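# Stand a closed box upright on the cork mat

## Task

A closed box rests on its largest face on the table next to a cork mat; neither object is attached to the table. Get the box standing on one of its four narrow sides. It must be truly upright, not tilted and not balanced on an edge, and that entire side must sit on the mat. The mat must still lie flat. The box has to stay in this state on its own, without the robot supporting it. Finish by releasing the box and moving the hands away.

## Robot and tools

ROBOT. There are two arms, left_arm and right_arm. Each carries an identical five-finger right hand, so the hands are not mirror images and every hand axis and number means the same thing on both. The names are just labels and do not refer to sides of any image.

SCENE FRAME. The origin is on the table top, midway between the arms. +z is up, +x points out over the table, and left_arm sits on the +y side. Positions are in metres and orientations are quaternions (w,x,y,z).

HAND POINT. This point is fixed to the palm, 0.05 m in front of it, at the spot where the index pad and thumb tip meet in a pinch. Its axes: +z runs along the straightened fingers, +y points out of the palm, and +x runs across the palm away from the thumb. Straight fingers extend 0.06-0.07 m beyond the point. Across the palm the hand reaches 0.08 m on the little-finger side. On the thumb side it reaches 0.02 m when the thumb is turned in front of the palm, and up to 0.09 m otherwise. A wrist bracket on the little-finger side sits 0.03 m past the point along +y and 0.11 m across, and it can collide with things. Rotations, especially about x or y, shift the point slightly.

execute_actions(actions). The argument is a list of actions. Each action is a table of up to 15 rows, and each row lasts one control step (1/30 s). If a table has fewer than 15 rows, its last row is repeated. Every row is a single list of 28 numbers in [-1,1] covering both arms, even when only one arm moves. The first 14 are for the left arm: dx, dy, dz, rx, ry, rz, little, ring, middle, index, thumb_bend, thumb_turn, force_limit, speed. The next 14 are the same fields for the right arm.
- dx..rz are an offset, not a pose. It is measured from the hand point's measured pose at the start of the action, along that hand point's own axes. Every row is taken from that same start pose, not from the previous row. A value of 1.0 equals 0.6 m or 180 degrees. rx, ry, rz together form one rotation vector. On each step the command is clipped to within 100 mm and 16 degrees of the measured pose, so a large offset can take several actions to reach.
- The finger and thumb values are absolute targets. +1 means open or straight and -1 means fully curled. For thumb_turn, +1 is beside the palm and -1 is in front of it, facing the fingers. A pinch is roughly index -0.22, thumb_bend -0.75, thumb_turn -0.57.
- force_limit maps linearly from about 0 N at -1 to 10 N at +1 (15 N for the two thumb motors). It limits closing only.
- speed runs from nearly zero at -1 to full at +1, where a full finger stroke takes 0.6 s. For a soft grip, close at -0.9 or below.
- There is no 'no change' value. To keep a hand as it is, resend its last eight numbers. If none have been sent yet, send its hand_measured six values followed by its hand_force_limit and hand_speed.
- A motor moves only when its target changes by at least 0.01. It then locks at the target or when it reaches force_limit.
- To wrap the whole hand around an object 0.035-0.08 m across, turn the thumb fully in front of the palm before reaching it. The object's centre then sits on the wrist side of the hand point.
- An empty list simply returns the state and images.

move(target, speed, stop_force, blocking).
- target is one 28-number row in the layout above. Its pose part is an offset from the pose in the latest result that showed one. Each hand point follows a straight line, and all paths finish together within 0.5 to 10 s.
- speed is in m/s, from 0.002 to 0.5, default 0.25. Rotation is capped at twice that value in rad/s.
- stop_force is optional, 13 to 80 N, and applies to both arms. An arm's path ends when its wrist sensor feels that much added push against the motion for two steps. The arm then backs up two steps and holds. Use it only with slow, non-rotating approaches; peak forces can still overshoot. Omit it when backing away from something you are pressing on. It is refused during the first 0.2 s of the scene.
- blocking=false returns after 0.5 s while the move carries on. It cannot be combined with stop_force. Until you call wait or stop, other motion calls are refused.
- The 'move:' line reports the outcome (done, off_target, moving, held, contact, fault) and any limits (paced = command clipped, held = steps blocked by a check).
- Moves do not avoid obstacles or the other arm.

wait(seconds): 0 to 10 s. Each arm holds its last command. stop(): brakes a running move, which needs some room to slow down. zoom_image(camera, region): region is [x0,y0,x1,y1] in pixels, at most 504x504. show_instructions(): shows the reference pages. finished_scene(scene): ends the current scene, given its number, and cannot be undone.

RESULTS. Each arm reports its hand point position, quaternion and velocities; the printed position can be off at long reach. 'Hand target' gives the pose the controller is currently driving toward. 'pose unreachable' means a clearance check altered or blocked a command. The hand fields hand_measured, hand_stopped_by (moving/target/force/stalled/fault) and hand_load_n each have six values in motor order. Near-zero loads mean the grip was lost. Wrist force and torque are given along the hand point's axes, with an offset up to about 5.5 N, noise up to 3.4 N, and saturation near 100 N. Joint torques are noisy and offset. Cameras, all 504x504: cam_high, cam_low, cam_left_wrist, cam_right_wrist.

CAUTIONS. A joint overload or any external force of 150 N stops that arm for 10 s. The arms are stiff, so aiming even slightly past a firm contact can cause a fault. Never let the two arms strike or push hard on each other. Motors that hold loads heat up: a warning appears at 70 °C and the brakes engage at 85 °C. Do not knock the box or the mat off the table. Avoid drops, slams and forceful shoves. Loose objects may occasionally be nudged by outside pushes. Before finishing, confirm the box stands alone, then open the hand and withdraw.

Each tool is called by a JSON object that holds its "op" and its "data".

Reference images:

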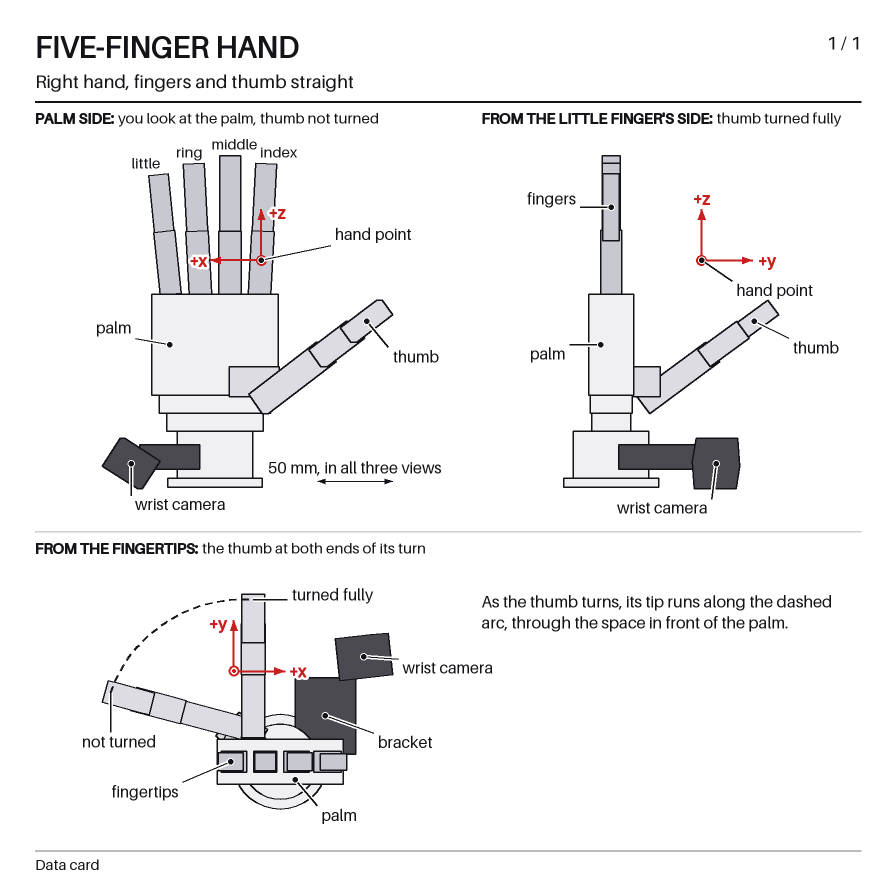

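## Session

{"op": "execute_actions", "data": {"actions": []}}

Scene clock: 0.00 s.
left_arm: end_effector_position=(-0.1584, +1.0363, +0.4876) hand_measured=(+1.000, +1.000, +1.000, +1.000, +1.000, +1.000) hand_load_n=(+0.0, +0.0, +0.0, +0.0, +0.0, +0.0) hand_stopped_by=(target, target, target, target, target, target) hand_force_limit=0.00 hand_speed=-0.80 end_effector_quat_wxyz=(+0.014, +0.793, -0.601, +0.095) end_effector_velocity=(+0.002, +0.000, -0.000) end_effector_angular_velocity=(+0.000, -0.002, -0.001) | right_arm: end_effector_position=(+0.0901, -1.0021, +0.6787) hand_measured=(+1.000, +1.000, +1.000, +1.000, +1.000, +1.000) hand_load_n=(+0.0, +0.0, +0.0, +0.0, +0.0, +0.0) hand_stopped_by=(target, target, target, target, target, target) hand_force_limit=0.00 hand_speed=-0.80 end_effector_quat_wxyz=(+0.024, +0.740, +0.668, -0.079) end_effector_velocity=(-0.000, +0.000, -0.000) end_effector_angular_velocity=(+0.000, +0.000, -0.001)
Joint positions: left_arm=[ 1.345 -1.429  1.501  1.62   1.722 -1.958] | right_arm=[-2.054 -1.641  1.34   1.708  1.578 -1.966]
Joint velocities: left_arm=[-0.002 -0.    -0.    -0.     0.002 -0.   ] | right_arm=[-0.001 -0.     0.    -0.     0.001 -0.   ]
Joint torques (N m, as the arm reports them, + toward a larger angle): no reading
Wrist force (N, on the end effector, along its own x y z axes, offset not removed): no reading
Wrist torque (N m, same axes, about the end effector's origin, offset not removed): no reading
Hand target (left_arm): -0.158, +1.036, +0.488; +0.014, +0.793, -0.601, +0.095
Hand target (right_arm): +0.090, -1.002, +0.679; +0.024, +0.740, +0.668, -0.079

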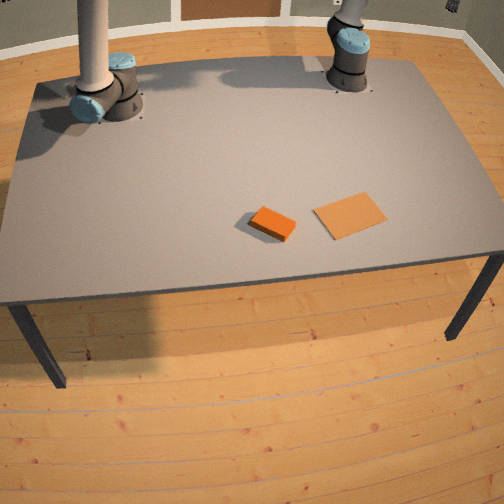

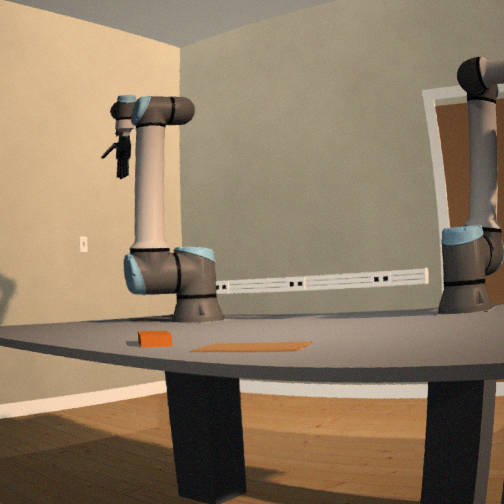

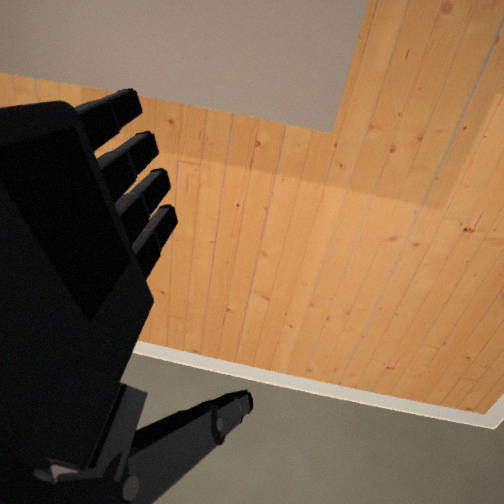

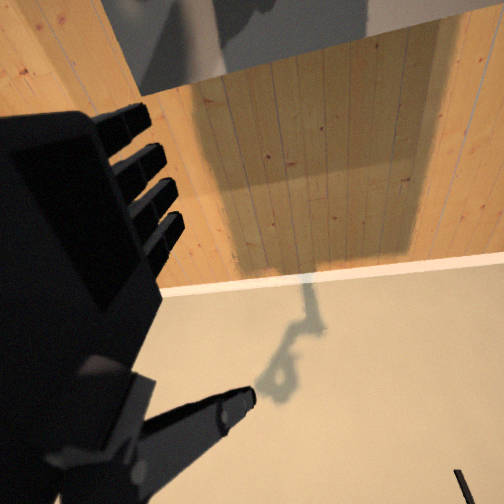

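{"op": "move", "data": {"target": [0.215,-0.795,0.126,0,0,0,1,1,1,1,1,1,0,-0.8,0,0,0,0,0,0,1,1,1,1,1,1,0,-0.8], "speed": 0.4}}

{"op": "move", "data": {"target": [0.95,-0.06,0.16,0,0,0,1,1,1,1,1,1,0,-0.8,0,0,0,0,0,0,1,1,1,1,1,1,0,-0.8], "speed": 0.4}}

{"op": "move", "data": {"target": [0.5,0.14,0.1,0,0,0,1,1,1,1,1,1,0,-0.8,0,0,0,0,0,0,1,1,1,1,1,1,0,-0.8], "speed": 0.4}}

Scene clock: 13.47 s.
left_arm: end_effector_position=(+0.3409, +1.0349, +0.4785) hand_measured=(+1.000, +1.000, +1.000, +1.000, +1.000, +1.000) hand_load_n=(+0.0, +0.0, +0.0, +0.0, +0.0, +0.0) hand_stopped_by=(target, target, target, target, target, target) hand_force_limit=0.00 hand_speed=-0.80 end_effector_quat_wxyz=(+0.015, +0.793, -0.601, +0.097) end_effector_velocity=(+0.002, +0.001, +0.000) end_effector_angular_velocity=(+0.000, +0.001, +0.001) | right_arm: end_effector_position=(+0.0901, -1.0021, +0.6787) hand_measured=(+1.000, +1.000, +1.000, +1.000, +1.000, +1.000) hand_load_n=(+0.0, +0.0, +0.0, +0.0, +0.0, +0.0) hand_stopped_by=(target, target, target, target, target, target) hand_force_limit=0.00 hand_speed=-0.80 end_effector_quat_wxyz=(+0.024, +0.740, +0.668, -0.079) end_effector_velocity=(-0.000, -0.000, -0.000) end_effector_angular_velocity=(+0.001, -0.000, -0.000)
Joint positions: left_arm=[ 0.592 -1.231  1.24   1.547  1.766 -2.721] | right_arm=[-2.054 -1.641  1.34   1.708  1.578 -1.966]
Joint velocities: left_arm=[-0.002  0.003 -0.005  0.001 -0.001 -0.002] | right_arm=[ 0.     0.001 -0.     0.    -0.     0.   ]
Joint torques (N m, as the arm reports them, + toward a larger angle): left_arm=[ -4.67 -58.02 -48.98   6.3   -3.24  -3.98] | right_arm=[  1.51 -27.95 -36.27   3.64   0.07  -0.88]
Wrist force (N, on the end effector, along its own x y z axes, offset not removed): left_arm=[-0.5 -2.0 0.2] | right_arm=[1.0 2.6 -0.4]
Wrist torque (N m, same axes, about the end effector's origin, offset not removed): left_arm=[-0.16 -0.09 -0.02] | right_arm=[0.44 -0.19 -0.02]
Hand target (left_arm): +0.341, +1.035, +0.479; +0.015, +0.793, -0.601, +0.097
Hand target (right_arm): +0.090, -1.002, +0.679; +0.024, +0.740, +0.668, -0.079
Off the commanded pose (left_arm): 0.001 m, 0 deg.
Off the commanded pose (right_arm): 0.000 m, 0 deg.
move: done

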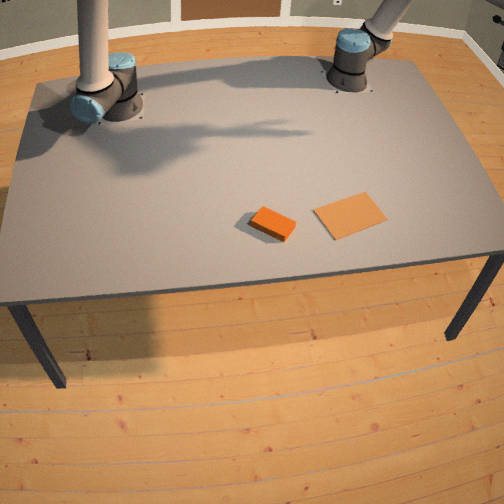

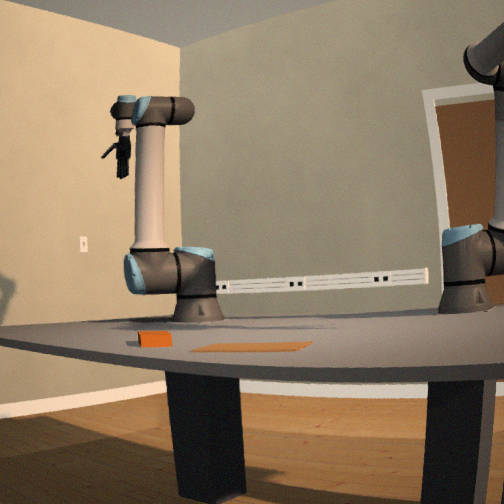

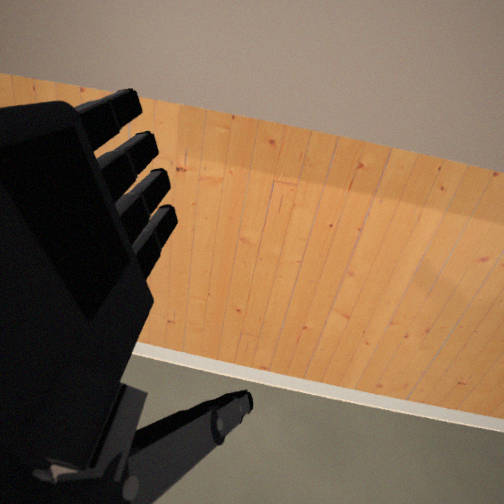

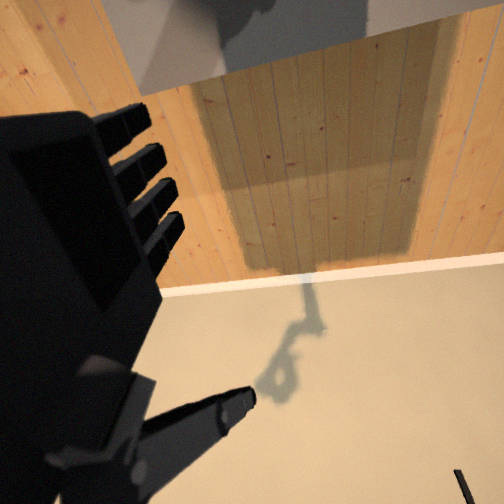

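Scene clock: 15.73 s.
left_arm: end_effector_position=(+0.5352, +0.4898, +0.4845) hand_measured=(+1.000, +1.000, +1.000, +1.000, +1.000, +1.000) hand_load_n=(+0.0, +0.0, +0.0, +0.0, +0.0, +0.0) hand_stopped_by=(target, target, target, target, target, target) hand_force_limit=0.00 hand_speed=-0.80 end_effector_quat_wxyz=(+0.016, +0.793, -0.601, +0.097) end_effector_velocity=(+0.001, -0.002, -0.000) end_effector_angular_velocity=(-0.000, +0.001, +0.001) | right_arm: end_effector_position=(+0.0901, -1.0021, +0.6787) hand_measured=(+1.000, +1.000, +1.000, +1.000, +1.000, +1.000) hand_load_n=(+0.0, +0.0, +0.0, +0.0, +0.0, +0.0) hand_stopped_by=(target, target, target, target, target, target) hand_force_limit=0.00 hand_speed=-0.80 end_effector_quat_wxyz=(+0.024, +0.740, +0.668, -0.079) end_effector_velocity=(-0.000, -0.000, -0.000) end_effector_angular_velocity=(+0.001, -0.000, +0.000)
Joint positions: left_arm=[-0.388 -1.396  1.407  1.389  1.669 -3.709] | right_arm=[-2.054 -1.641  1.34   1.708  1.578 -1.966]
Joint velocities: left_arm=[-0.003  0.003 -0.002  0.    -0.    -0.004] | right_arm=[-0.  0. -0.  0. -0. -0.]
Joint torques (N m, as the arm reports them, + toward a larger angle): left_arm=[ -5.06 -43.86 -49.55   6.14  -3.84  -4.02] | right_arm=[  1.8  -27.1  -35.57   3.59  -0.01  -0.8 ]
Wrist force (N, on the end effector, along its own x y z axes, offset not removed): left_arm=[1.0 -2.5 2.2] | right_arm=[-1.4 3.0 0.1]
Wrist torque (N m, same axes, about the end effector's origin, offset not removed): left_arm=[-0.35 -0.42 0.19] | right_arm=[0.57 0.14 -0.17]
Hand target (left_arm): +0.535, +0.490, +0.485; +0.016, +0.793, -0.601, +0.097
Hand target (right_arm): +0.090, -1.002, +0.679; +0.024, +0.740, +0.668, -0.079
Off the commanded pose (left_arm): 0.001 m, 0 deg.
Off the commanded pose (right_arm): 0.000 m, 0 deg.
move: done

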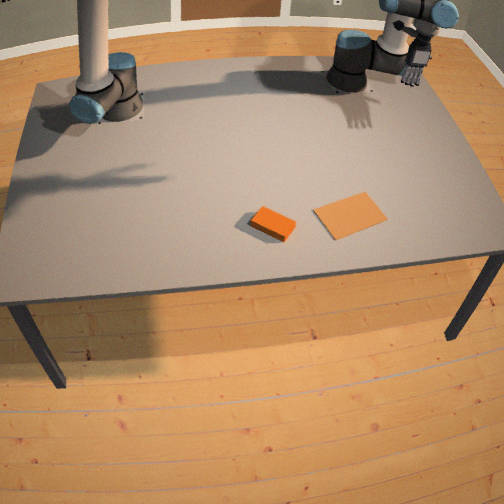

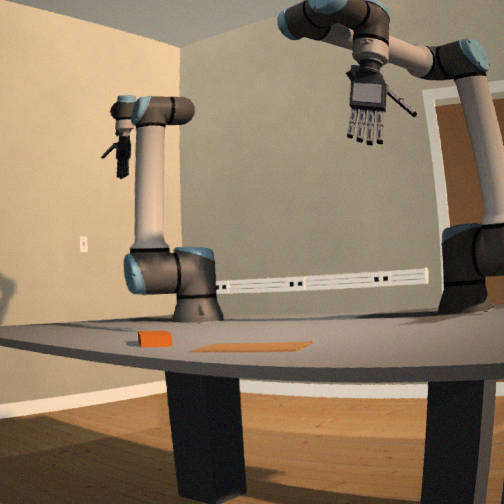

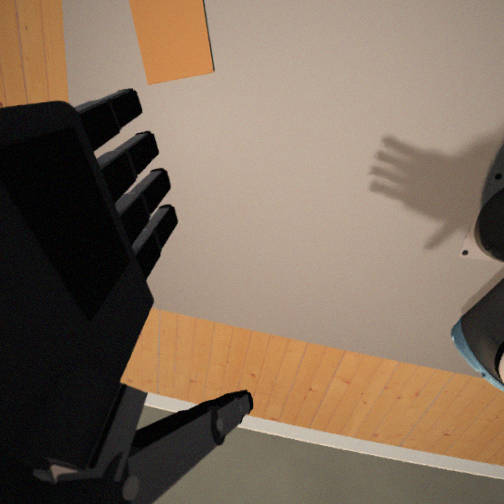

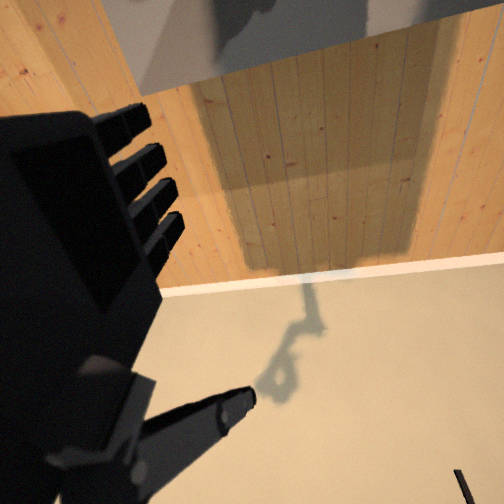

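Scene clock: 17.30 s.
left_arm: end_effector_position=(+0.5402, +0.1734, +0.4694) hand_measured=(+1.000, +1.000, +1.000, +1.000, +1.000, +1.000) hand_load_n=(+0.0, +0.0, +0.0, +0.0, +0.0, +0.0) hand_stopped_by=(target, target, target, target, target, target) hand_force_limit=0.00 hand_speed=-0.80 end_effector_quat_wxyz=(+0.017, +0.793, -0.601, +0.097) end_effector_velocity=(+0.001, -0.003, -0.000) end_effector_angular_velocity=(-0.000, +0.000, -0.000) | right_arm: end_effector_position=(+0.0901, -1.0021, +0.6787) hand_measured=(+1.000, +1.000, +1.000, +1.000, +1.000, +1.000) hand_load_n=(+0.0, +0.0, +0.0, +0.0, +0.0, +0.0) hand_stopped_by=(target, target, target, target, target, target) hand_force_limit=0.00 hand_speed=-0.80 end_effector_quat_wxyz=(+0.024, +0.740, +0.668, -0.079) end_effector_velocity=(-0.000, +0.000, -0.000) end_effector_angular_velocity=(+0.002, -0.001, -0.001)
Joint positions: left_arm=[-0.846 -1.257  1.253  1.378  1.586 -4.16 ] | right_arm=[-2.054 -1.641  1.34   1.708  1.578 -1.966]
Joint velocities: left_arm=[-0.003  0.004 -0.005  0.001 -0.    -0.003] | right_arm=[-0.001  0.     0.001  0.001  0.    -0.   ]
Joint torques (N m, as the arm reports them, + toward a larger angle): left_arm=[ -4.71 -56.45 -48.81   5.71  -3.66  -3.43] | right_arm=[  3.33 -25.9  -35.75   3.35  -0.27  -1.2 ]
Wrist force (N, on the end effector, along its own x y z axes, offset not removed): left_arm=[1.7 -0.2 -0.2] | right_arm=[1.9 3.7 -0.6]
Wrist torque (N m, same axes, about the end effector's origin, offset not removed): left_arm=[0.16 -0.47 0.35] | right_arm=[0.59 -0.26 0.11]
Hand target (left_arm): +0.540, +0.173, +0.469; +0.017, +0.793, -0.601, +0.097
Hand target (right_arm): +0.090, -1.002, +0.679; +0.024, +0.740, +0.668, -0.079
Off the commanded pose (left_arm): 0.001 m, 0 deg.
Off the commanded pose (right_arm): 0.000 m, 0 deg.
move: done

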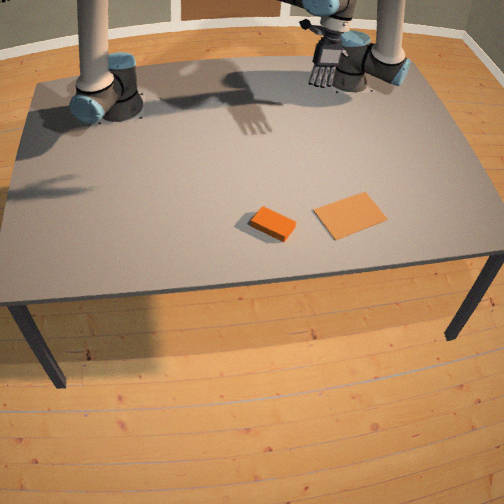

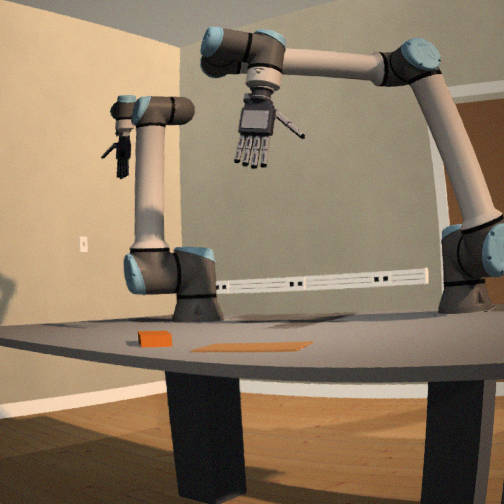

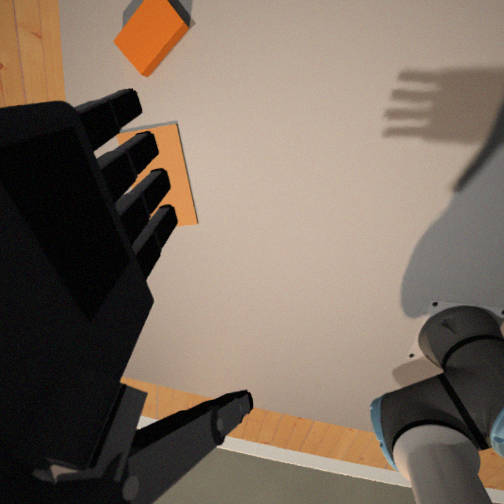

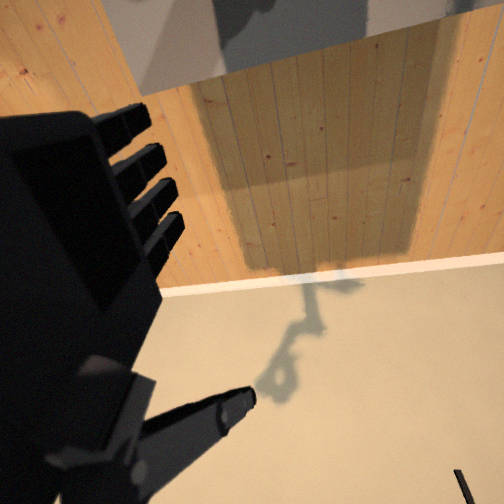

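{"op": "move", "data": {"target": [0.42,-0.1,0.35,-0.029,-0.054,0,1,1,1,1,1,-1,0,0,0,0,0,0,0,0,1,1,1,1,1,1,0,-0.8], "speed": 0.4}}

{"op": "move", "data": {"target": [0,0,0,0,0,0.25,1,1,1,1,1,-1,0,0,0,0,0,0,0,0,1,1,1,1,1,1,0,-0.8], "speed": 0.4}}

Scene clock: 34.33 s.
left_arm: end_effector_position=(+0.6906, -0.0789, +0.3120) hand_measured=(+1.000, +1.000, +1.000, +1.000, +1.000, -1.000) hand_load_n=(+0.0, +0.0, +0.0, +0.0, +0.0, +0.0) hand_stopped_by=(target, target, target, target, target, target) hand_force_limit=0.00 hand_speed=0.00 end_effector_quat_wxyz=(+0.002, +0.797, -0.604, +0.002) end_effector_velocity=(+0.002, -0.002, +0.001) end_effector_angular_velocity=(+0.004, +0.004, -0.001) | right_arm: end_effector_position=(+0.0901, -1.0021, +0.6787) hand_measured=(+1.000, +1.000, +1.000, +1.000, +1.000, +1.000) hand_load_n=(+0.0, +0.0, +0.0, +0.0, +0.0, +0.0) hand_stopped_by=(target, target, target, target, target, target) hand_force_limit=0.00 hand_speed=-0.80 end_effector_quat_wxyz=(+0.024, +0.740, +0.668, -0.079) end_effector_velocity=(+0.000, +0.000, -0.000) end_effector_angular_velocity=(+0.001, -0.000, +0.001)
Joint positions: left_arm=[-0.936 -0.565  0.441  1.69   1.574 -4.248] | right_arm=[-2.054 -1.641  1.34   1.708  1.578 -1.966]
Joint velocities: left_arm=[ 0.001  0.017 -0.032  0.021  0.     0.002] | right_arm=[ 0.001 -0.     0.001  0.     0.     0.   ]
Joint torques (N m, as the arm reports them, + toward a larger angle): left_arm=[  15.87 -100.8   -47.96    6.17    3.49    3.64] | right_arm=[  4.67 -28.43 -35.5    3.72   0.03  -0.78]
Wrist force (N, on the end effector, along its own x y z axes, offset not removed): left_arm=[1.7 -2.0 1.9] | right_arm=[1.4 4.7 -1.0]
Wrist torque (N m, same axes, about the end effector's origin, offset not removed): left_arm=[-0.24 -0.51 0.26] | right_arm=[0.77 -0.25 0.08]
Hand target (left_arm): +0.691, -0.079, +0.312; +0.002, +0.797, -0.604, +0.002
Hand target (right_arm): +0.090, -1.002, +0.679; +0.024, +0.740, +0.668, -0.079
Off the commanded pose (left_arm): 0.001 m, 0 deg.
Off the commanded pose (right_arm): 0.000 m, 0 deg.
move: done

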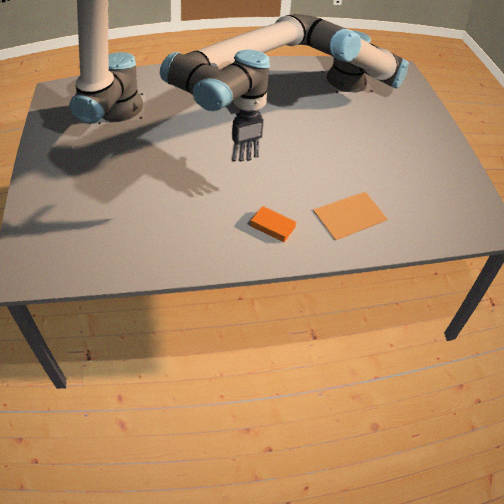

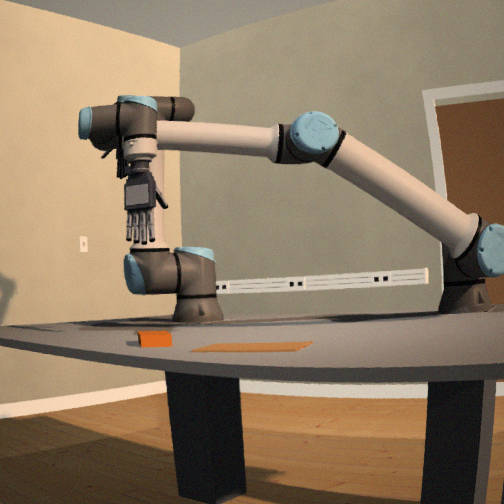

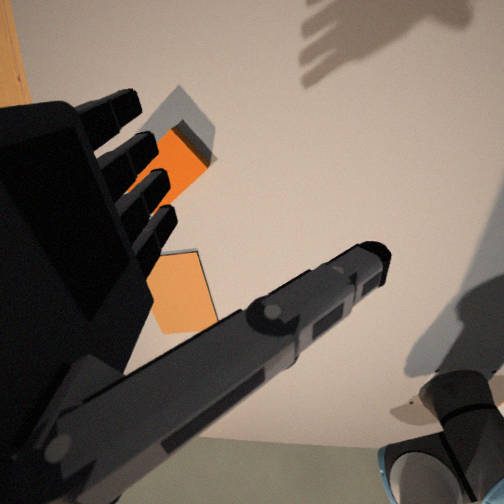

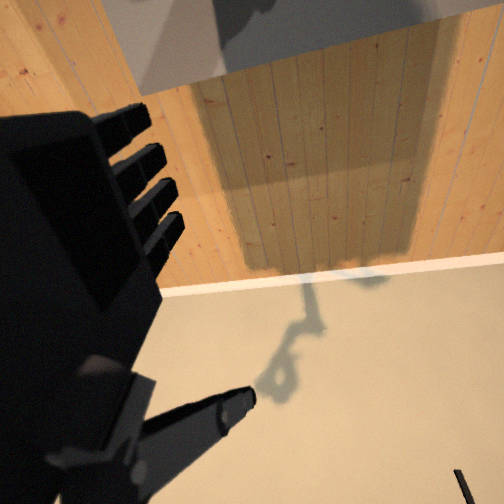

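Scene clock: 35.97 s.
left_arm: end_effector_position=(+0.6906, -0.0789, +0.3119) hand_measured=(+1.000, +1.000, +1.000, +1.000, +1.000, -1.000) hand_load_n=(+0.0, +0.0, +0.0, +0.0, +0.0, +0.0) hand_stopped_by=(target, target, target, target, target, target) hand_force_limit=0.00 hand_speed=0.00 end_effector_quat_wxyz=(-0.001, -0.506, +0.862, -0.003) end_effector_velocity=(+0.000, +0.001, +0.001) end_effector_angular_velocity=(-0.001, +0.000, -0.016) | right_arm: end_effector_position=(+0.0901, -1.0021, +0.6787) hand_measured=(+1.000, +1.000, +1.000, +1.000, +1.000, +1.000) hand_load_n=(+0.0, +0.0, +0.0, +0.0, +0.0, +0.0) hand_stopped_by=(target, target, target, target, target, target) hand_force_limit=0.00 hand_speed=-0.80 end_effector_quat_wxyz=(+0.024, +0.740, +0.668, -0.079) end_effector_velocity=(+0.000, +0.000, +0.000) end_effector_angular_velocity=(-0.001, +0.001, +0.000)
Joint positions: left_arm=[-0.987 -0.547  0.405  1.707  1.573 -3.516] | right_arm=[-2.054 -1.641  1.34   1.708  1.578 -1.966]
Joint velocities: left_arm=[ 0.    -0.004  0.006 -0.003  0.001  0.016] | right_arm=[ 0.    -0.    -0.001  0.     0.     0.   ]
Joint torques (N m, as the arm reports them, + toward a larger angle): left_arm=[  -7.66 -122.73  -22.42    1.01    4.05    4.05] | right_arm=[  1.67 -27.92 -35.82   3.56   0.03  -0.64]
Wrist force (N, on the end effector, along its own x y z axes, offset not removed): left_arm=[1.6 -1.9 0.9] | right_arm=[1.4 3.4 -0.3]
Wrist torque (N m, same axes, about the end effector's origin, offset not removed): left_arm=[-0.14 -0.46 0.22] | right_arm=[0.57 -0.28 0.16]
Hand target (left_arm): +0.691, -0.079, +0.312; -0.001, -0.505, +0.863, -0.003
Hand target (right_arm): +0.090, -1.002, +0.679; +0.024, +0.740, +0.668, -0.079
Off the commanded pose (left_arm): 0.000 m, 0 deg.
Off the commanded pose (right_arm): 0.000 m, 0 deg.
move: done

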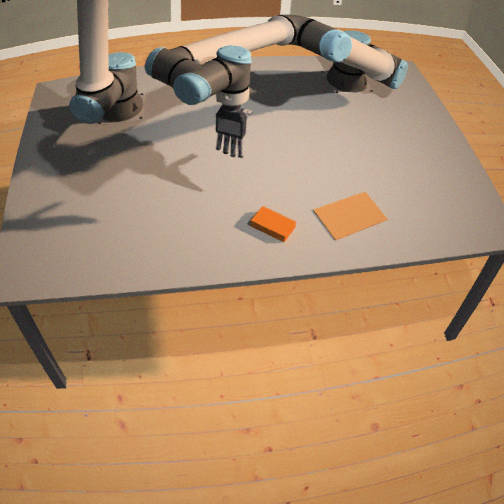

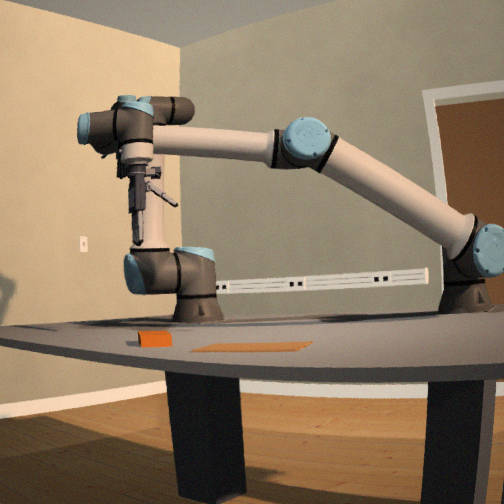

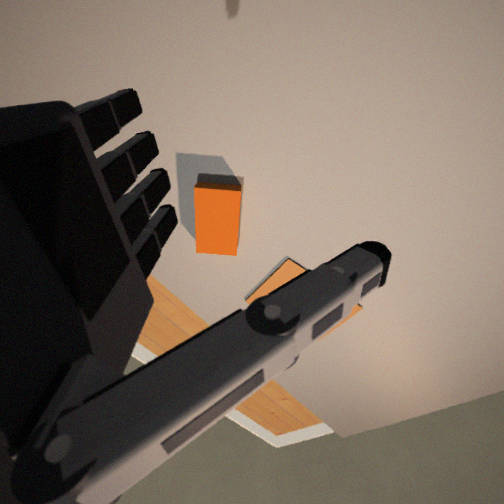

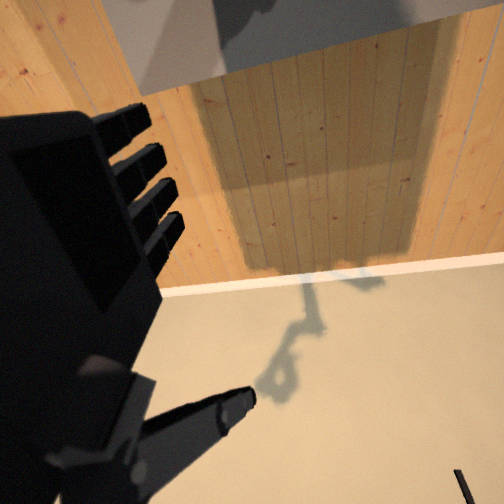

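{"op": "move", "data": {"target": [-0.17,-0.06,0.3,0.25,0,0,1,1,1,1,1,-1,0,0,0,0,0,0,0,0,1,1,1,1,1,1,0,-0.8], "speed": 0.3}}

Scene clock: 46.57 s.
left_arm: end_effector_position=(+0.7720, -0.0081, +0.1323) hand_measured=(+1.000, +1.000, +1.000, +1.000, +1.000, -1.000) hand_load_n=(+0.0, +0.0, +0.0, +0.0, +0.0, +0.0) hand_stopped_by=(target, target, target, target, target, target) hand_force_limit=0.00 hand_speed=0.00 end_effector_quat_wxyz=(+0.192, -0.468, +0.796, -0.332) end_effector_velocity=(+0.002, +0.001, -0.003) end_effector_angular_velocity=(-0.008, -0.013, -0.001) | right_arm: end_effector_position=(+0.0901, -1.0021, +0.6787) hand_measured=(+1.000, +1.000, +1.000, +1.000, +1.000, +1.000) hand_load_n=(+0.0, +0.0, +0.0, +0.0, +0.0, +0.0) hand_stopped_by=(target, target, target, target, target, target) hand_force_limit=0.00 hand_speed=-0.80 end_effector_quat_wxyz=(+0.024, +0.740, +0.668, -0.079) end_effector_velocity=(+0.000, +0.000, +0.000) end_effector_angular_velocity=(+0.000, -0.000, +0.001)
Joint positions: left_arm=[-0.946 -0.964  1.393  0.382  1.341 -3.383] | right_arm=[-2.054 -1.641  1.34   1.708  1.578 -1.966]
Joint velocities: left_arm=[ 0.001 -0.003  0.013 -0.025 -0.002  0.004] | right_arm=[ 0.  0. -0.  0. -0. -0.]
Joint torques (N m, as the arm reports them, + toward a larger angle): left_arm=[  14.57 -101.06  -22.17   -1.4    -4.01    3.77] | right_arm=[  2.36 -28.38 -36.13   3.58   0.38  -0.67]
Wrist force (N, on the end effector, along its own x y z axes, offset not removed): left_arm=[1.7 -2.8 2.5] | right_arm=[1.7 3.2 0.8]
Wrist torque (N m, same axes, about the end effector's origin, offset not removed): left_arm=[-0.36 -0.54 0.15] | right_arm=[0.40 -0.31 -0.04]
Hand target (left_arm): +0.772, -0.008, +0.132; +0.193, -0.468, +0.796, -0.333
Hand target (right_arm): +0.090, -1.002, +0.679; +0.024, +0.740, +0.668, -0.079
Off the commanded pose (left_arm): 0.001 m, 0 deg.
Off the commanded pose (right_arm): 0.000 m, 0 deg.
move: done

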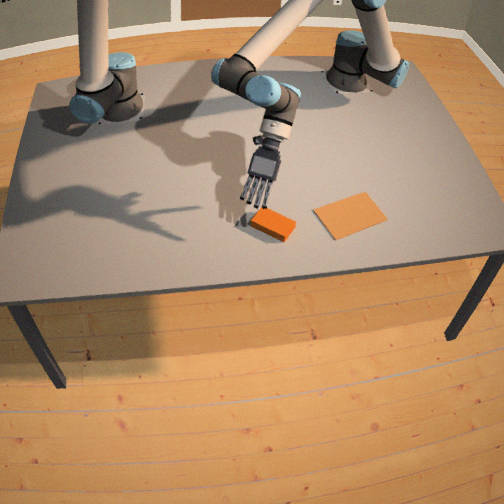

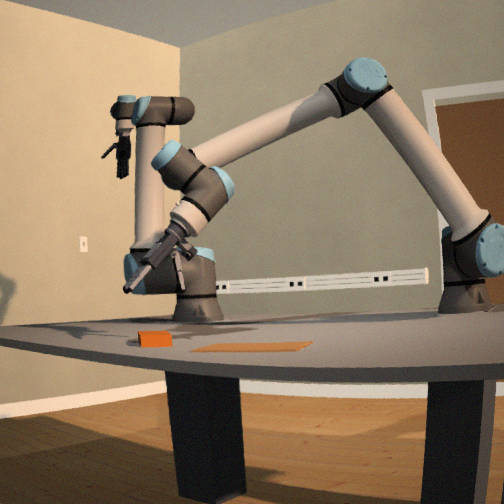

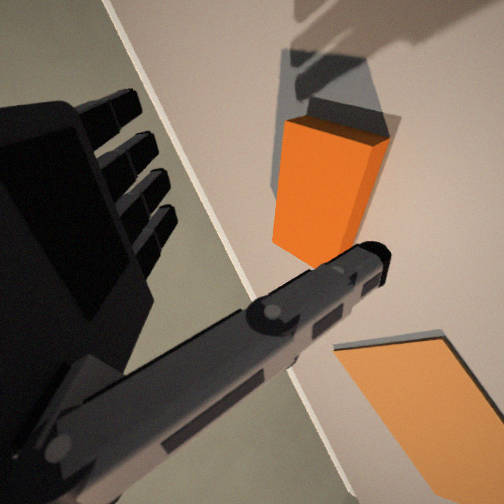

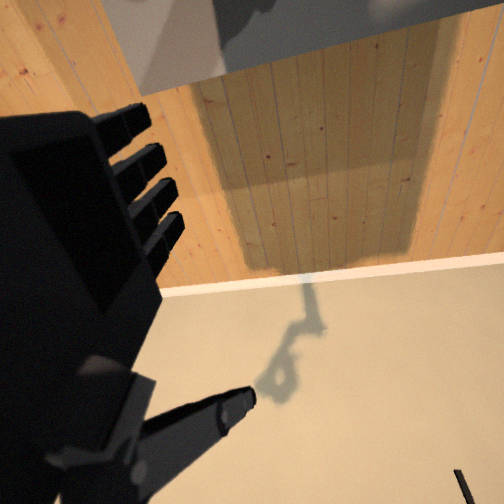

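Descend 0.06 and look.

{"op": "move", "data": {"target": [0,0.07,0.07,0,0,0,1,1,1,1,1,-1,0,0,0,0,0,0,0,0,1,1,1,1,1,1,0,-0.8], "speed": 0.1}}

Scene clock: 51.43 s.
left_arm: end_effector_position=(+0.7720, -0.0082, +0.0732) hand_measured=(+1.000, +1.000, +1.000, +1.000, +1.000, -1.000) hand_load_n=(+0.0, +0.0, +0.0, +0.0, +0.0, +0.0) hand_stopped_by=(target, target, target, target, target, target) hand_force_limit=0.00 hand_speed=0.00 end_effector_quat_wxyz=(+0.192, -0.468, +0.796, -0.332) end_effector_velocity=(+0.000, -0.000, -0.002) end_effector_angular_velocity=(+0.000, -0.000, -0.000) | right_arm: end_effector_position=(+0.0901, -1.0021, +0.6787) hand_measured=(+1.000, +1.000, +1.000, +1.000, +1.000, +1.000) hand_load_n=(+0.0, +0.0, +0.0, +0.0, +0.0, +0.0) hand_stopped_by=(target, target, target, target, target, target) hand_force_limit=0.00 hand_speed=-0.80 end_effector_quat_wxyz=(+0.024, +0.740, +0.668, -0.079) end_effector_velocity=(+0.000, +0.000, +0.000) end_effector_angular_velocity=(-0.000, -0.000, +0.000)
Joint positions: left_arm=[-0.946 -0.919  1.433  0.297  1.34  -3.383] | right_arm=[-2.054 -1.641  1.34   1.708  1.578 -1.966]
Joint velocities: left_arm=[-0.     0.002  0.001 -0.003 -0.     0.   ] | right_arm=[ 0.001 -0.    -0.     0.001 -0.     0.   ]
Joint torques (N m, as the arm reports them, + toward a larger angle): left_arm=[ -5.25 -75.84 -19.32  -1.17  -0.6   -2.56] | right_arm=[  3.21 -26.   -35.03   3.63   0.14  -0.75]
Wrist force (N, on the end effector, along its own x y z axes, offset not removed): left_arm=[3.0 -2.8 -0.2] | right_arm=[-1.0 3.6 1.3]
Wrist torque (N m, same axes, about the end effector's origin, offset not removed): left_arm=[-0.26 -0.59 0.36] | right_arm=[0.44 0.05 -0.11]
Hand target (left_arm): +0.772, -0.008, +0.073; +0.192, -0.468, +0.796, -0.332
Hand target (right_arm): +0.090, -1.002, +0.679; +0.024, +0.740, +0.668, -0.079
Off the commanded pose (left_arm): 0.000 m, 0 deg.
Off the commanded pose (right_arm): 0.000 m, 0 deg.
move: done

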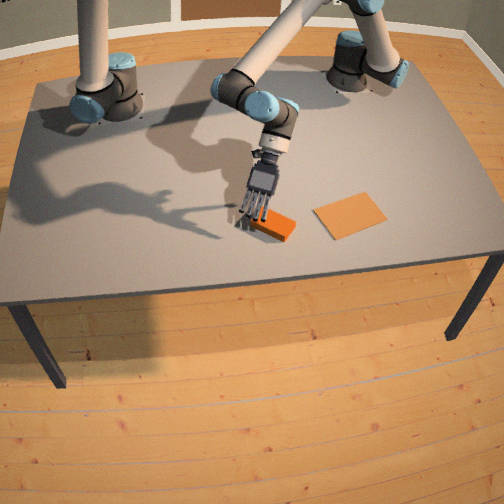

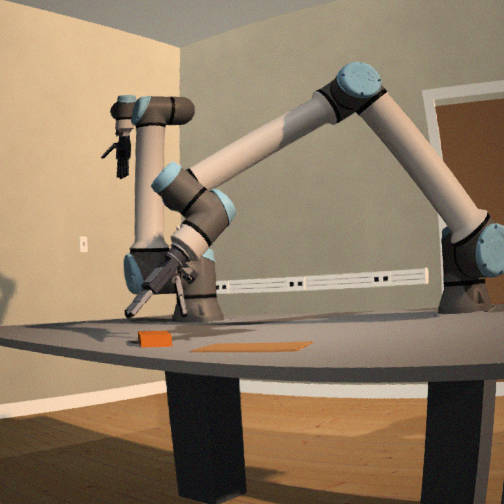

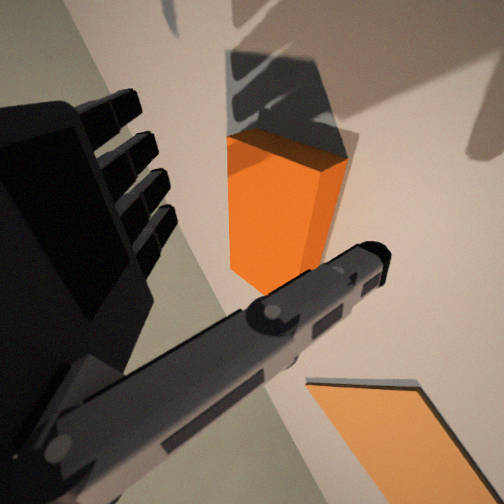

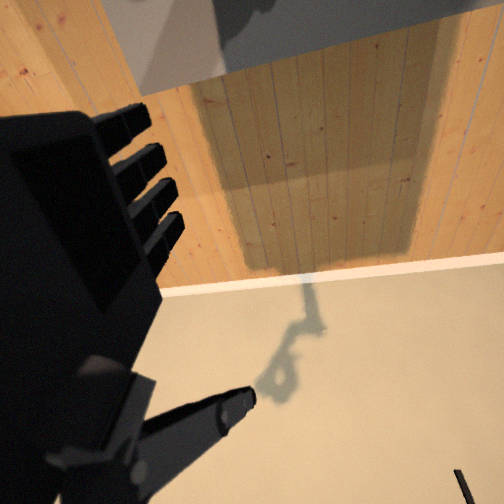

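{"op": "move", "data": {"target": [-0.05,-0.03,0.03,0,0,0,1,1,1,1,1,-1,0,0,0,0,0,0,0,0,1,1,1,1,1,1,0,-0.8], "speed": 0.1}}

{"op": "move", "data": {"target": [0,0.035,0.035,0,0,0,1,1,1,1,1,-1,0,0,0,0,0,0,0,0,1,1,1,1,1,1,0,-0.8], "speed": 0.03, "stop_force": 13}}

Scene clock: 57.50 s.
left_arm: end_effector_position=(+0.8086, +0.0055, +0.0732) hand_measured=(+1.000, +1.000, +1.000, +1.000, +1.000, -1.000) hand_load_n=(+0.0, +0.0, +0.0, +0.0, +0.0, +0.0) hand_stopped_by=(target, target, target, target, target, target) hand_force_limit=0.00 hand_speed=0.00 end_effector_quat_wxyz=(+0.193, -0.468, +0.796, -0.332) end_effector_velocity=(+0.002, -0.000, +0.000) end_effector_angular_velocity=(+0.000, -0.001, -0.000) | right_arm: end_effector_position=(+0.0901, -1.0021, +0.6787) hand_measured=(+1.000, +1.000, +1.000, +1.000, +1.000, +1.000) hand_load_n=(+0.0, +0.0, +0.0, +0.0, +0.0, +0.0) hand_stopped_by=(target, target, target, target, target, target) hand_force_limit=0.00 hand_speed=-0.80 end_effector_quat_wxyz=(+0.024, +0.740, +0.668, -0.079) end_effector_velocity=(+0.001, +0.000, -0.000) end_effector_angular_velocity=(-0.001, +0.000, +0.001)
Joint positions: left_arm=[-0.9   -0.888  1.376  0.315  1.372 -3.349] | right_arm=[-2.054 -1.641  1.34   1.708  1.578 -1.966]
Joint velocities: left_arm=[ 0.001  0.002 -0.004  0.002  0.001  0.002] | right_arm=[ 0.001 -0.001  0.001 -0.001  0.     0.   ]
Joint torques (N m, as the arm reports them, + toward a larger angle): left_arm=[ 14.7  -82.14 -46.62   3.81   4.07   3.97] | right_arm=[  3.03 -27.98 -35.58   3.81  -0.21  -0.75]
Wrist force (N, on the end effector, along its own x y z axes, offset not removed): left_arm=[2.8 -3.7 1.2] | right_arm=[1.8 3.2 -0.2]
Wrist torque (N m, same axes, about the end effector's origin, offset not removed): left_arm=[-0.53 -0.62 0.24] | right_arm=[0.50 -0.29 0.04]
Hand target (left_arm): +0.809, +0.006, +0.073; +0.193, -0.468, +0.796, -0.332
Hand target (right_arm): +0.090, -1.002, +0.679; +0.024, +0.740, +0.668, -0.079
Off the commanded pose (left_arm): 0.000 m, 0 deg.
Off the commanded pose (right_arm): 0.000 m, 0 deg.
move: done

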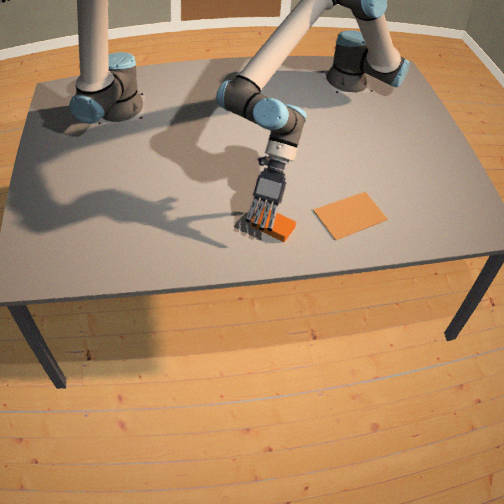

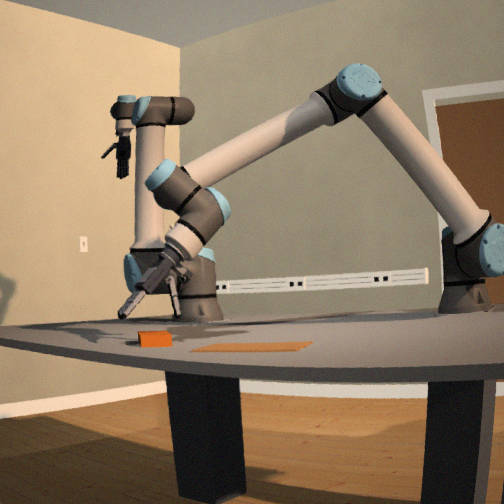

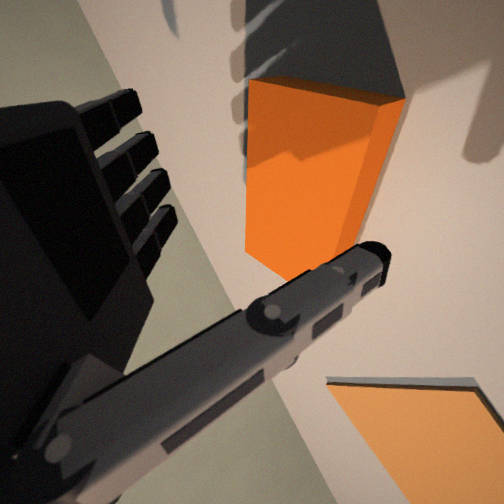

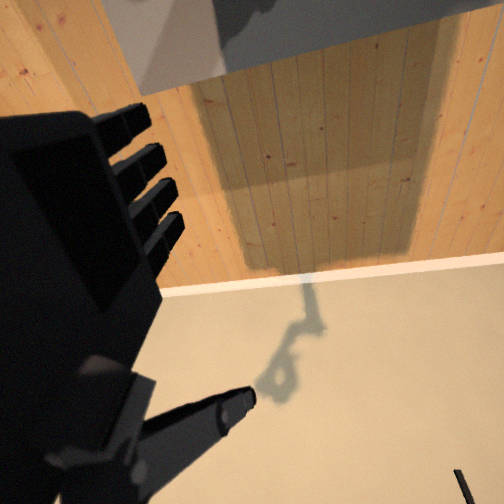

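Scene clock: 58.87 s.
left_arm: end_effector_position=(+0.8086, +0.0054, +0.0438) hand_measured=(+1.000, +1.000, +1.000, +1.000, +1.000, -1.000) hand_load_n=(+0.0, +0.0, +0.0, +0.0, +0.0, +0.0) hand_stopped_by=(target, target, target, target, target, target) hand_force_limit=0.00 hand_speed=0.00 end_effector_quat_wxyz=(+0.193, -0.468, +0.796, -0.332) end_effector_velocity=(+0.000, -0.000, -0.001) end_effector_angular_velocity=(-0.001, -0.001, +0.000) | right_arm: end_effector_position=(+0.0901, -1.0021, +0.6787) hand_measured=(+1.000, +1.000, +1.000, +1.000, +1.000, +1.000) hand_load_n=(+0.0, +0.0, +0.0, +0.0, +0.0, +0.0) hand_stopped_by=(target, target, target, target, target, target) hand_force_limit=0.00 hand_speed=-0.80 end_effector_quat_wxyz=(+0.024, +0.740, +0.668, -0.079) end_effector_velocity=(-0.000, -0.000, -0.000) end_effector_angular_velocity=(+0.001, -0.000, -0.001)
Joint positions: left_arm=[-0.901 -0.864  1.392  0.275  1.372 -3.349] | right_arm=[-2.054 -1.641  1.34   1.708  1.578 -1.966]
Joint velocities: left_arm=[ 0.     0.001  0.001 -0.004  0.    -0.   ] | right_arm=[-0.001  0.     0.     0.     0.     0.   ]
Joint torques (N m, as the arm reports them, + toward a larger angle): left_arm=[ -6.99 -80.09 -19.22  -1.01  -4.07  -3.85] | right_arm=[  2.26 -27.41 -35.55   3.65  -0.1   -0.66]
Wrist force (N, on the end effector, along its own x y z axes, offset not removed): left_arm=[2.1 0.8 -0.8] | right_arm=[0.5 2.3 -0.4]
Wrist torque (N m, same axes, about the end effector's origin, offset not removed): left_arm=[0.30 -0.53 0.40] | right_arm=[0.32 -0.15 -0.06]
Hand target (left_arm): +0.809, +0.005, +0.044; +0.193, -0.468, +0.796, -0.332
Hand target (right_arm): +0.090, -1.002, +0.679; +0.024, +0.740, +0.668, -0.079
Off the commanded pose (left_arm): 0.000 m, 0 deg.
Off the commanded pose (right_arm): 0.000 m, 0 deg.
move: done

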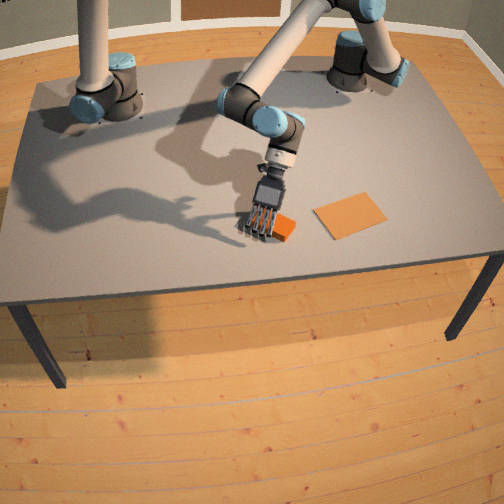

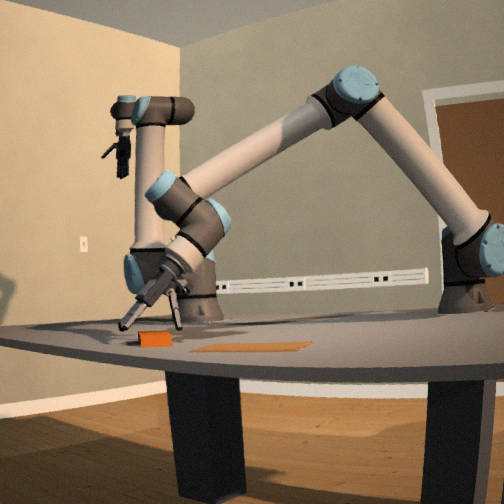

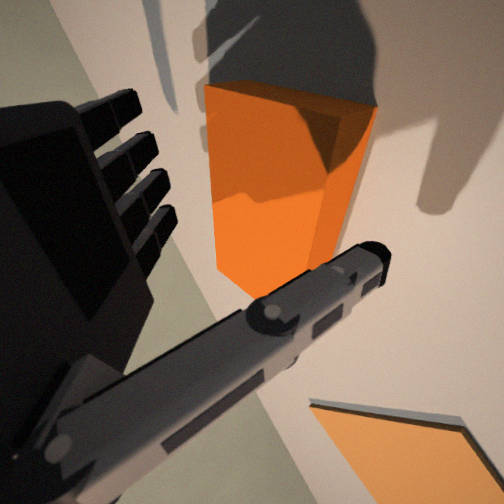

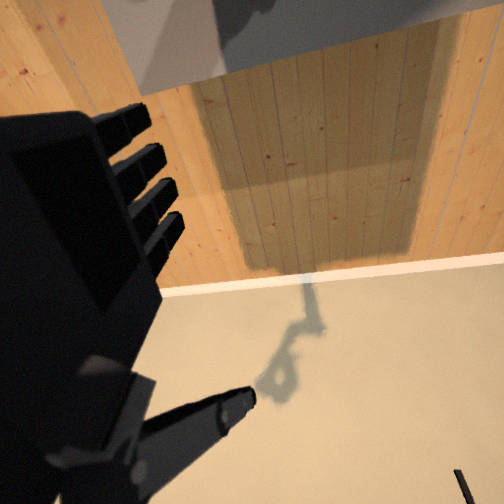

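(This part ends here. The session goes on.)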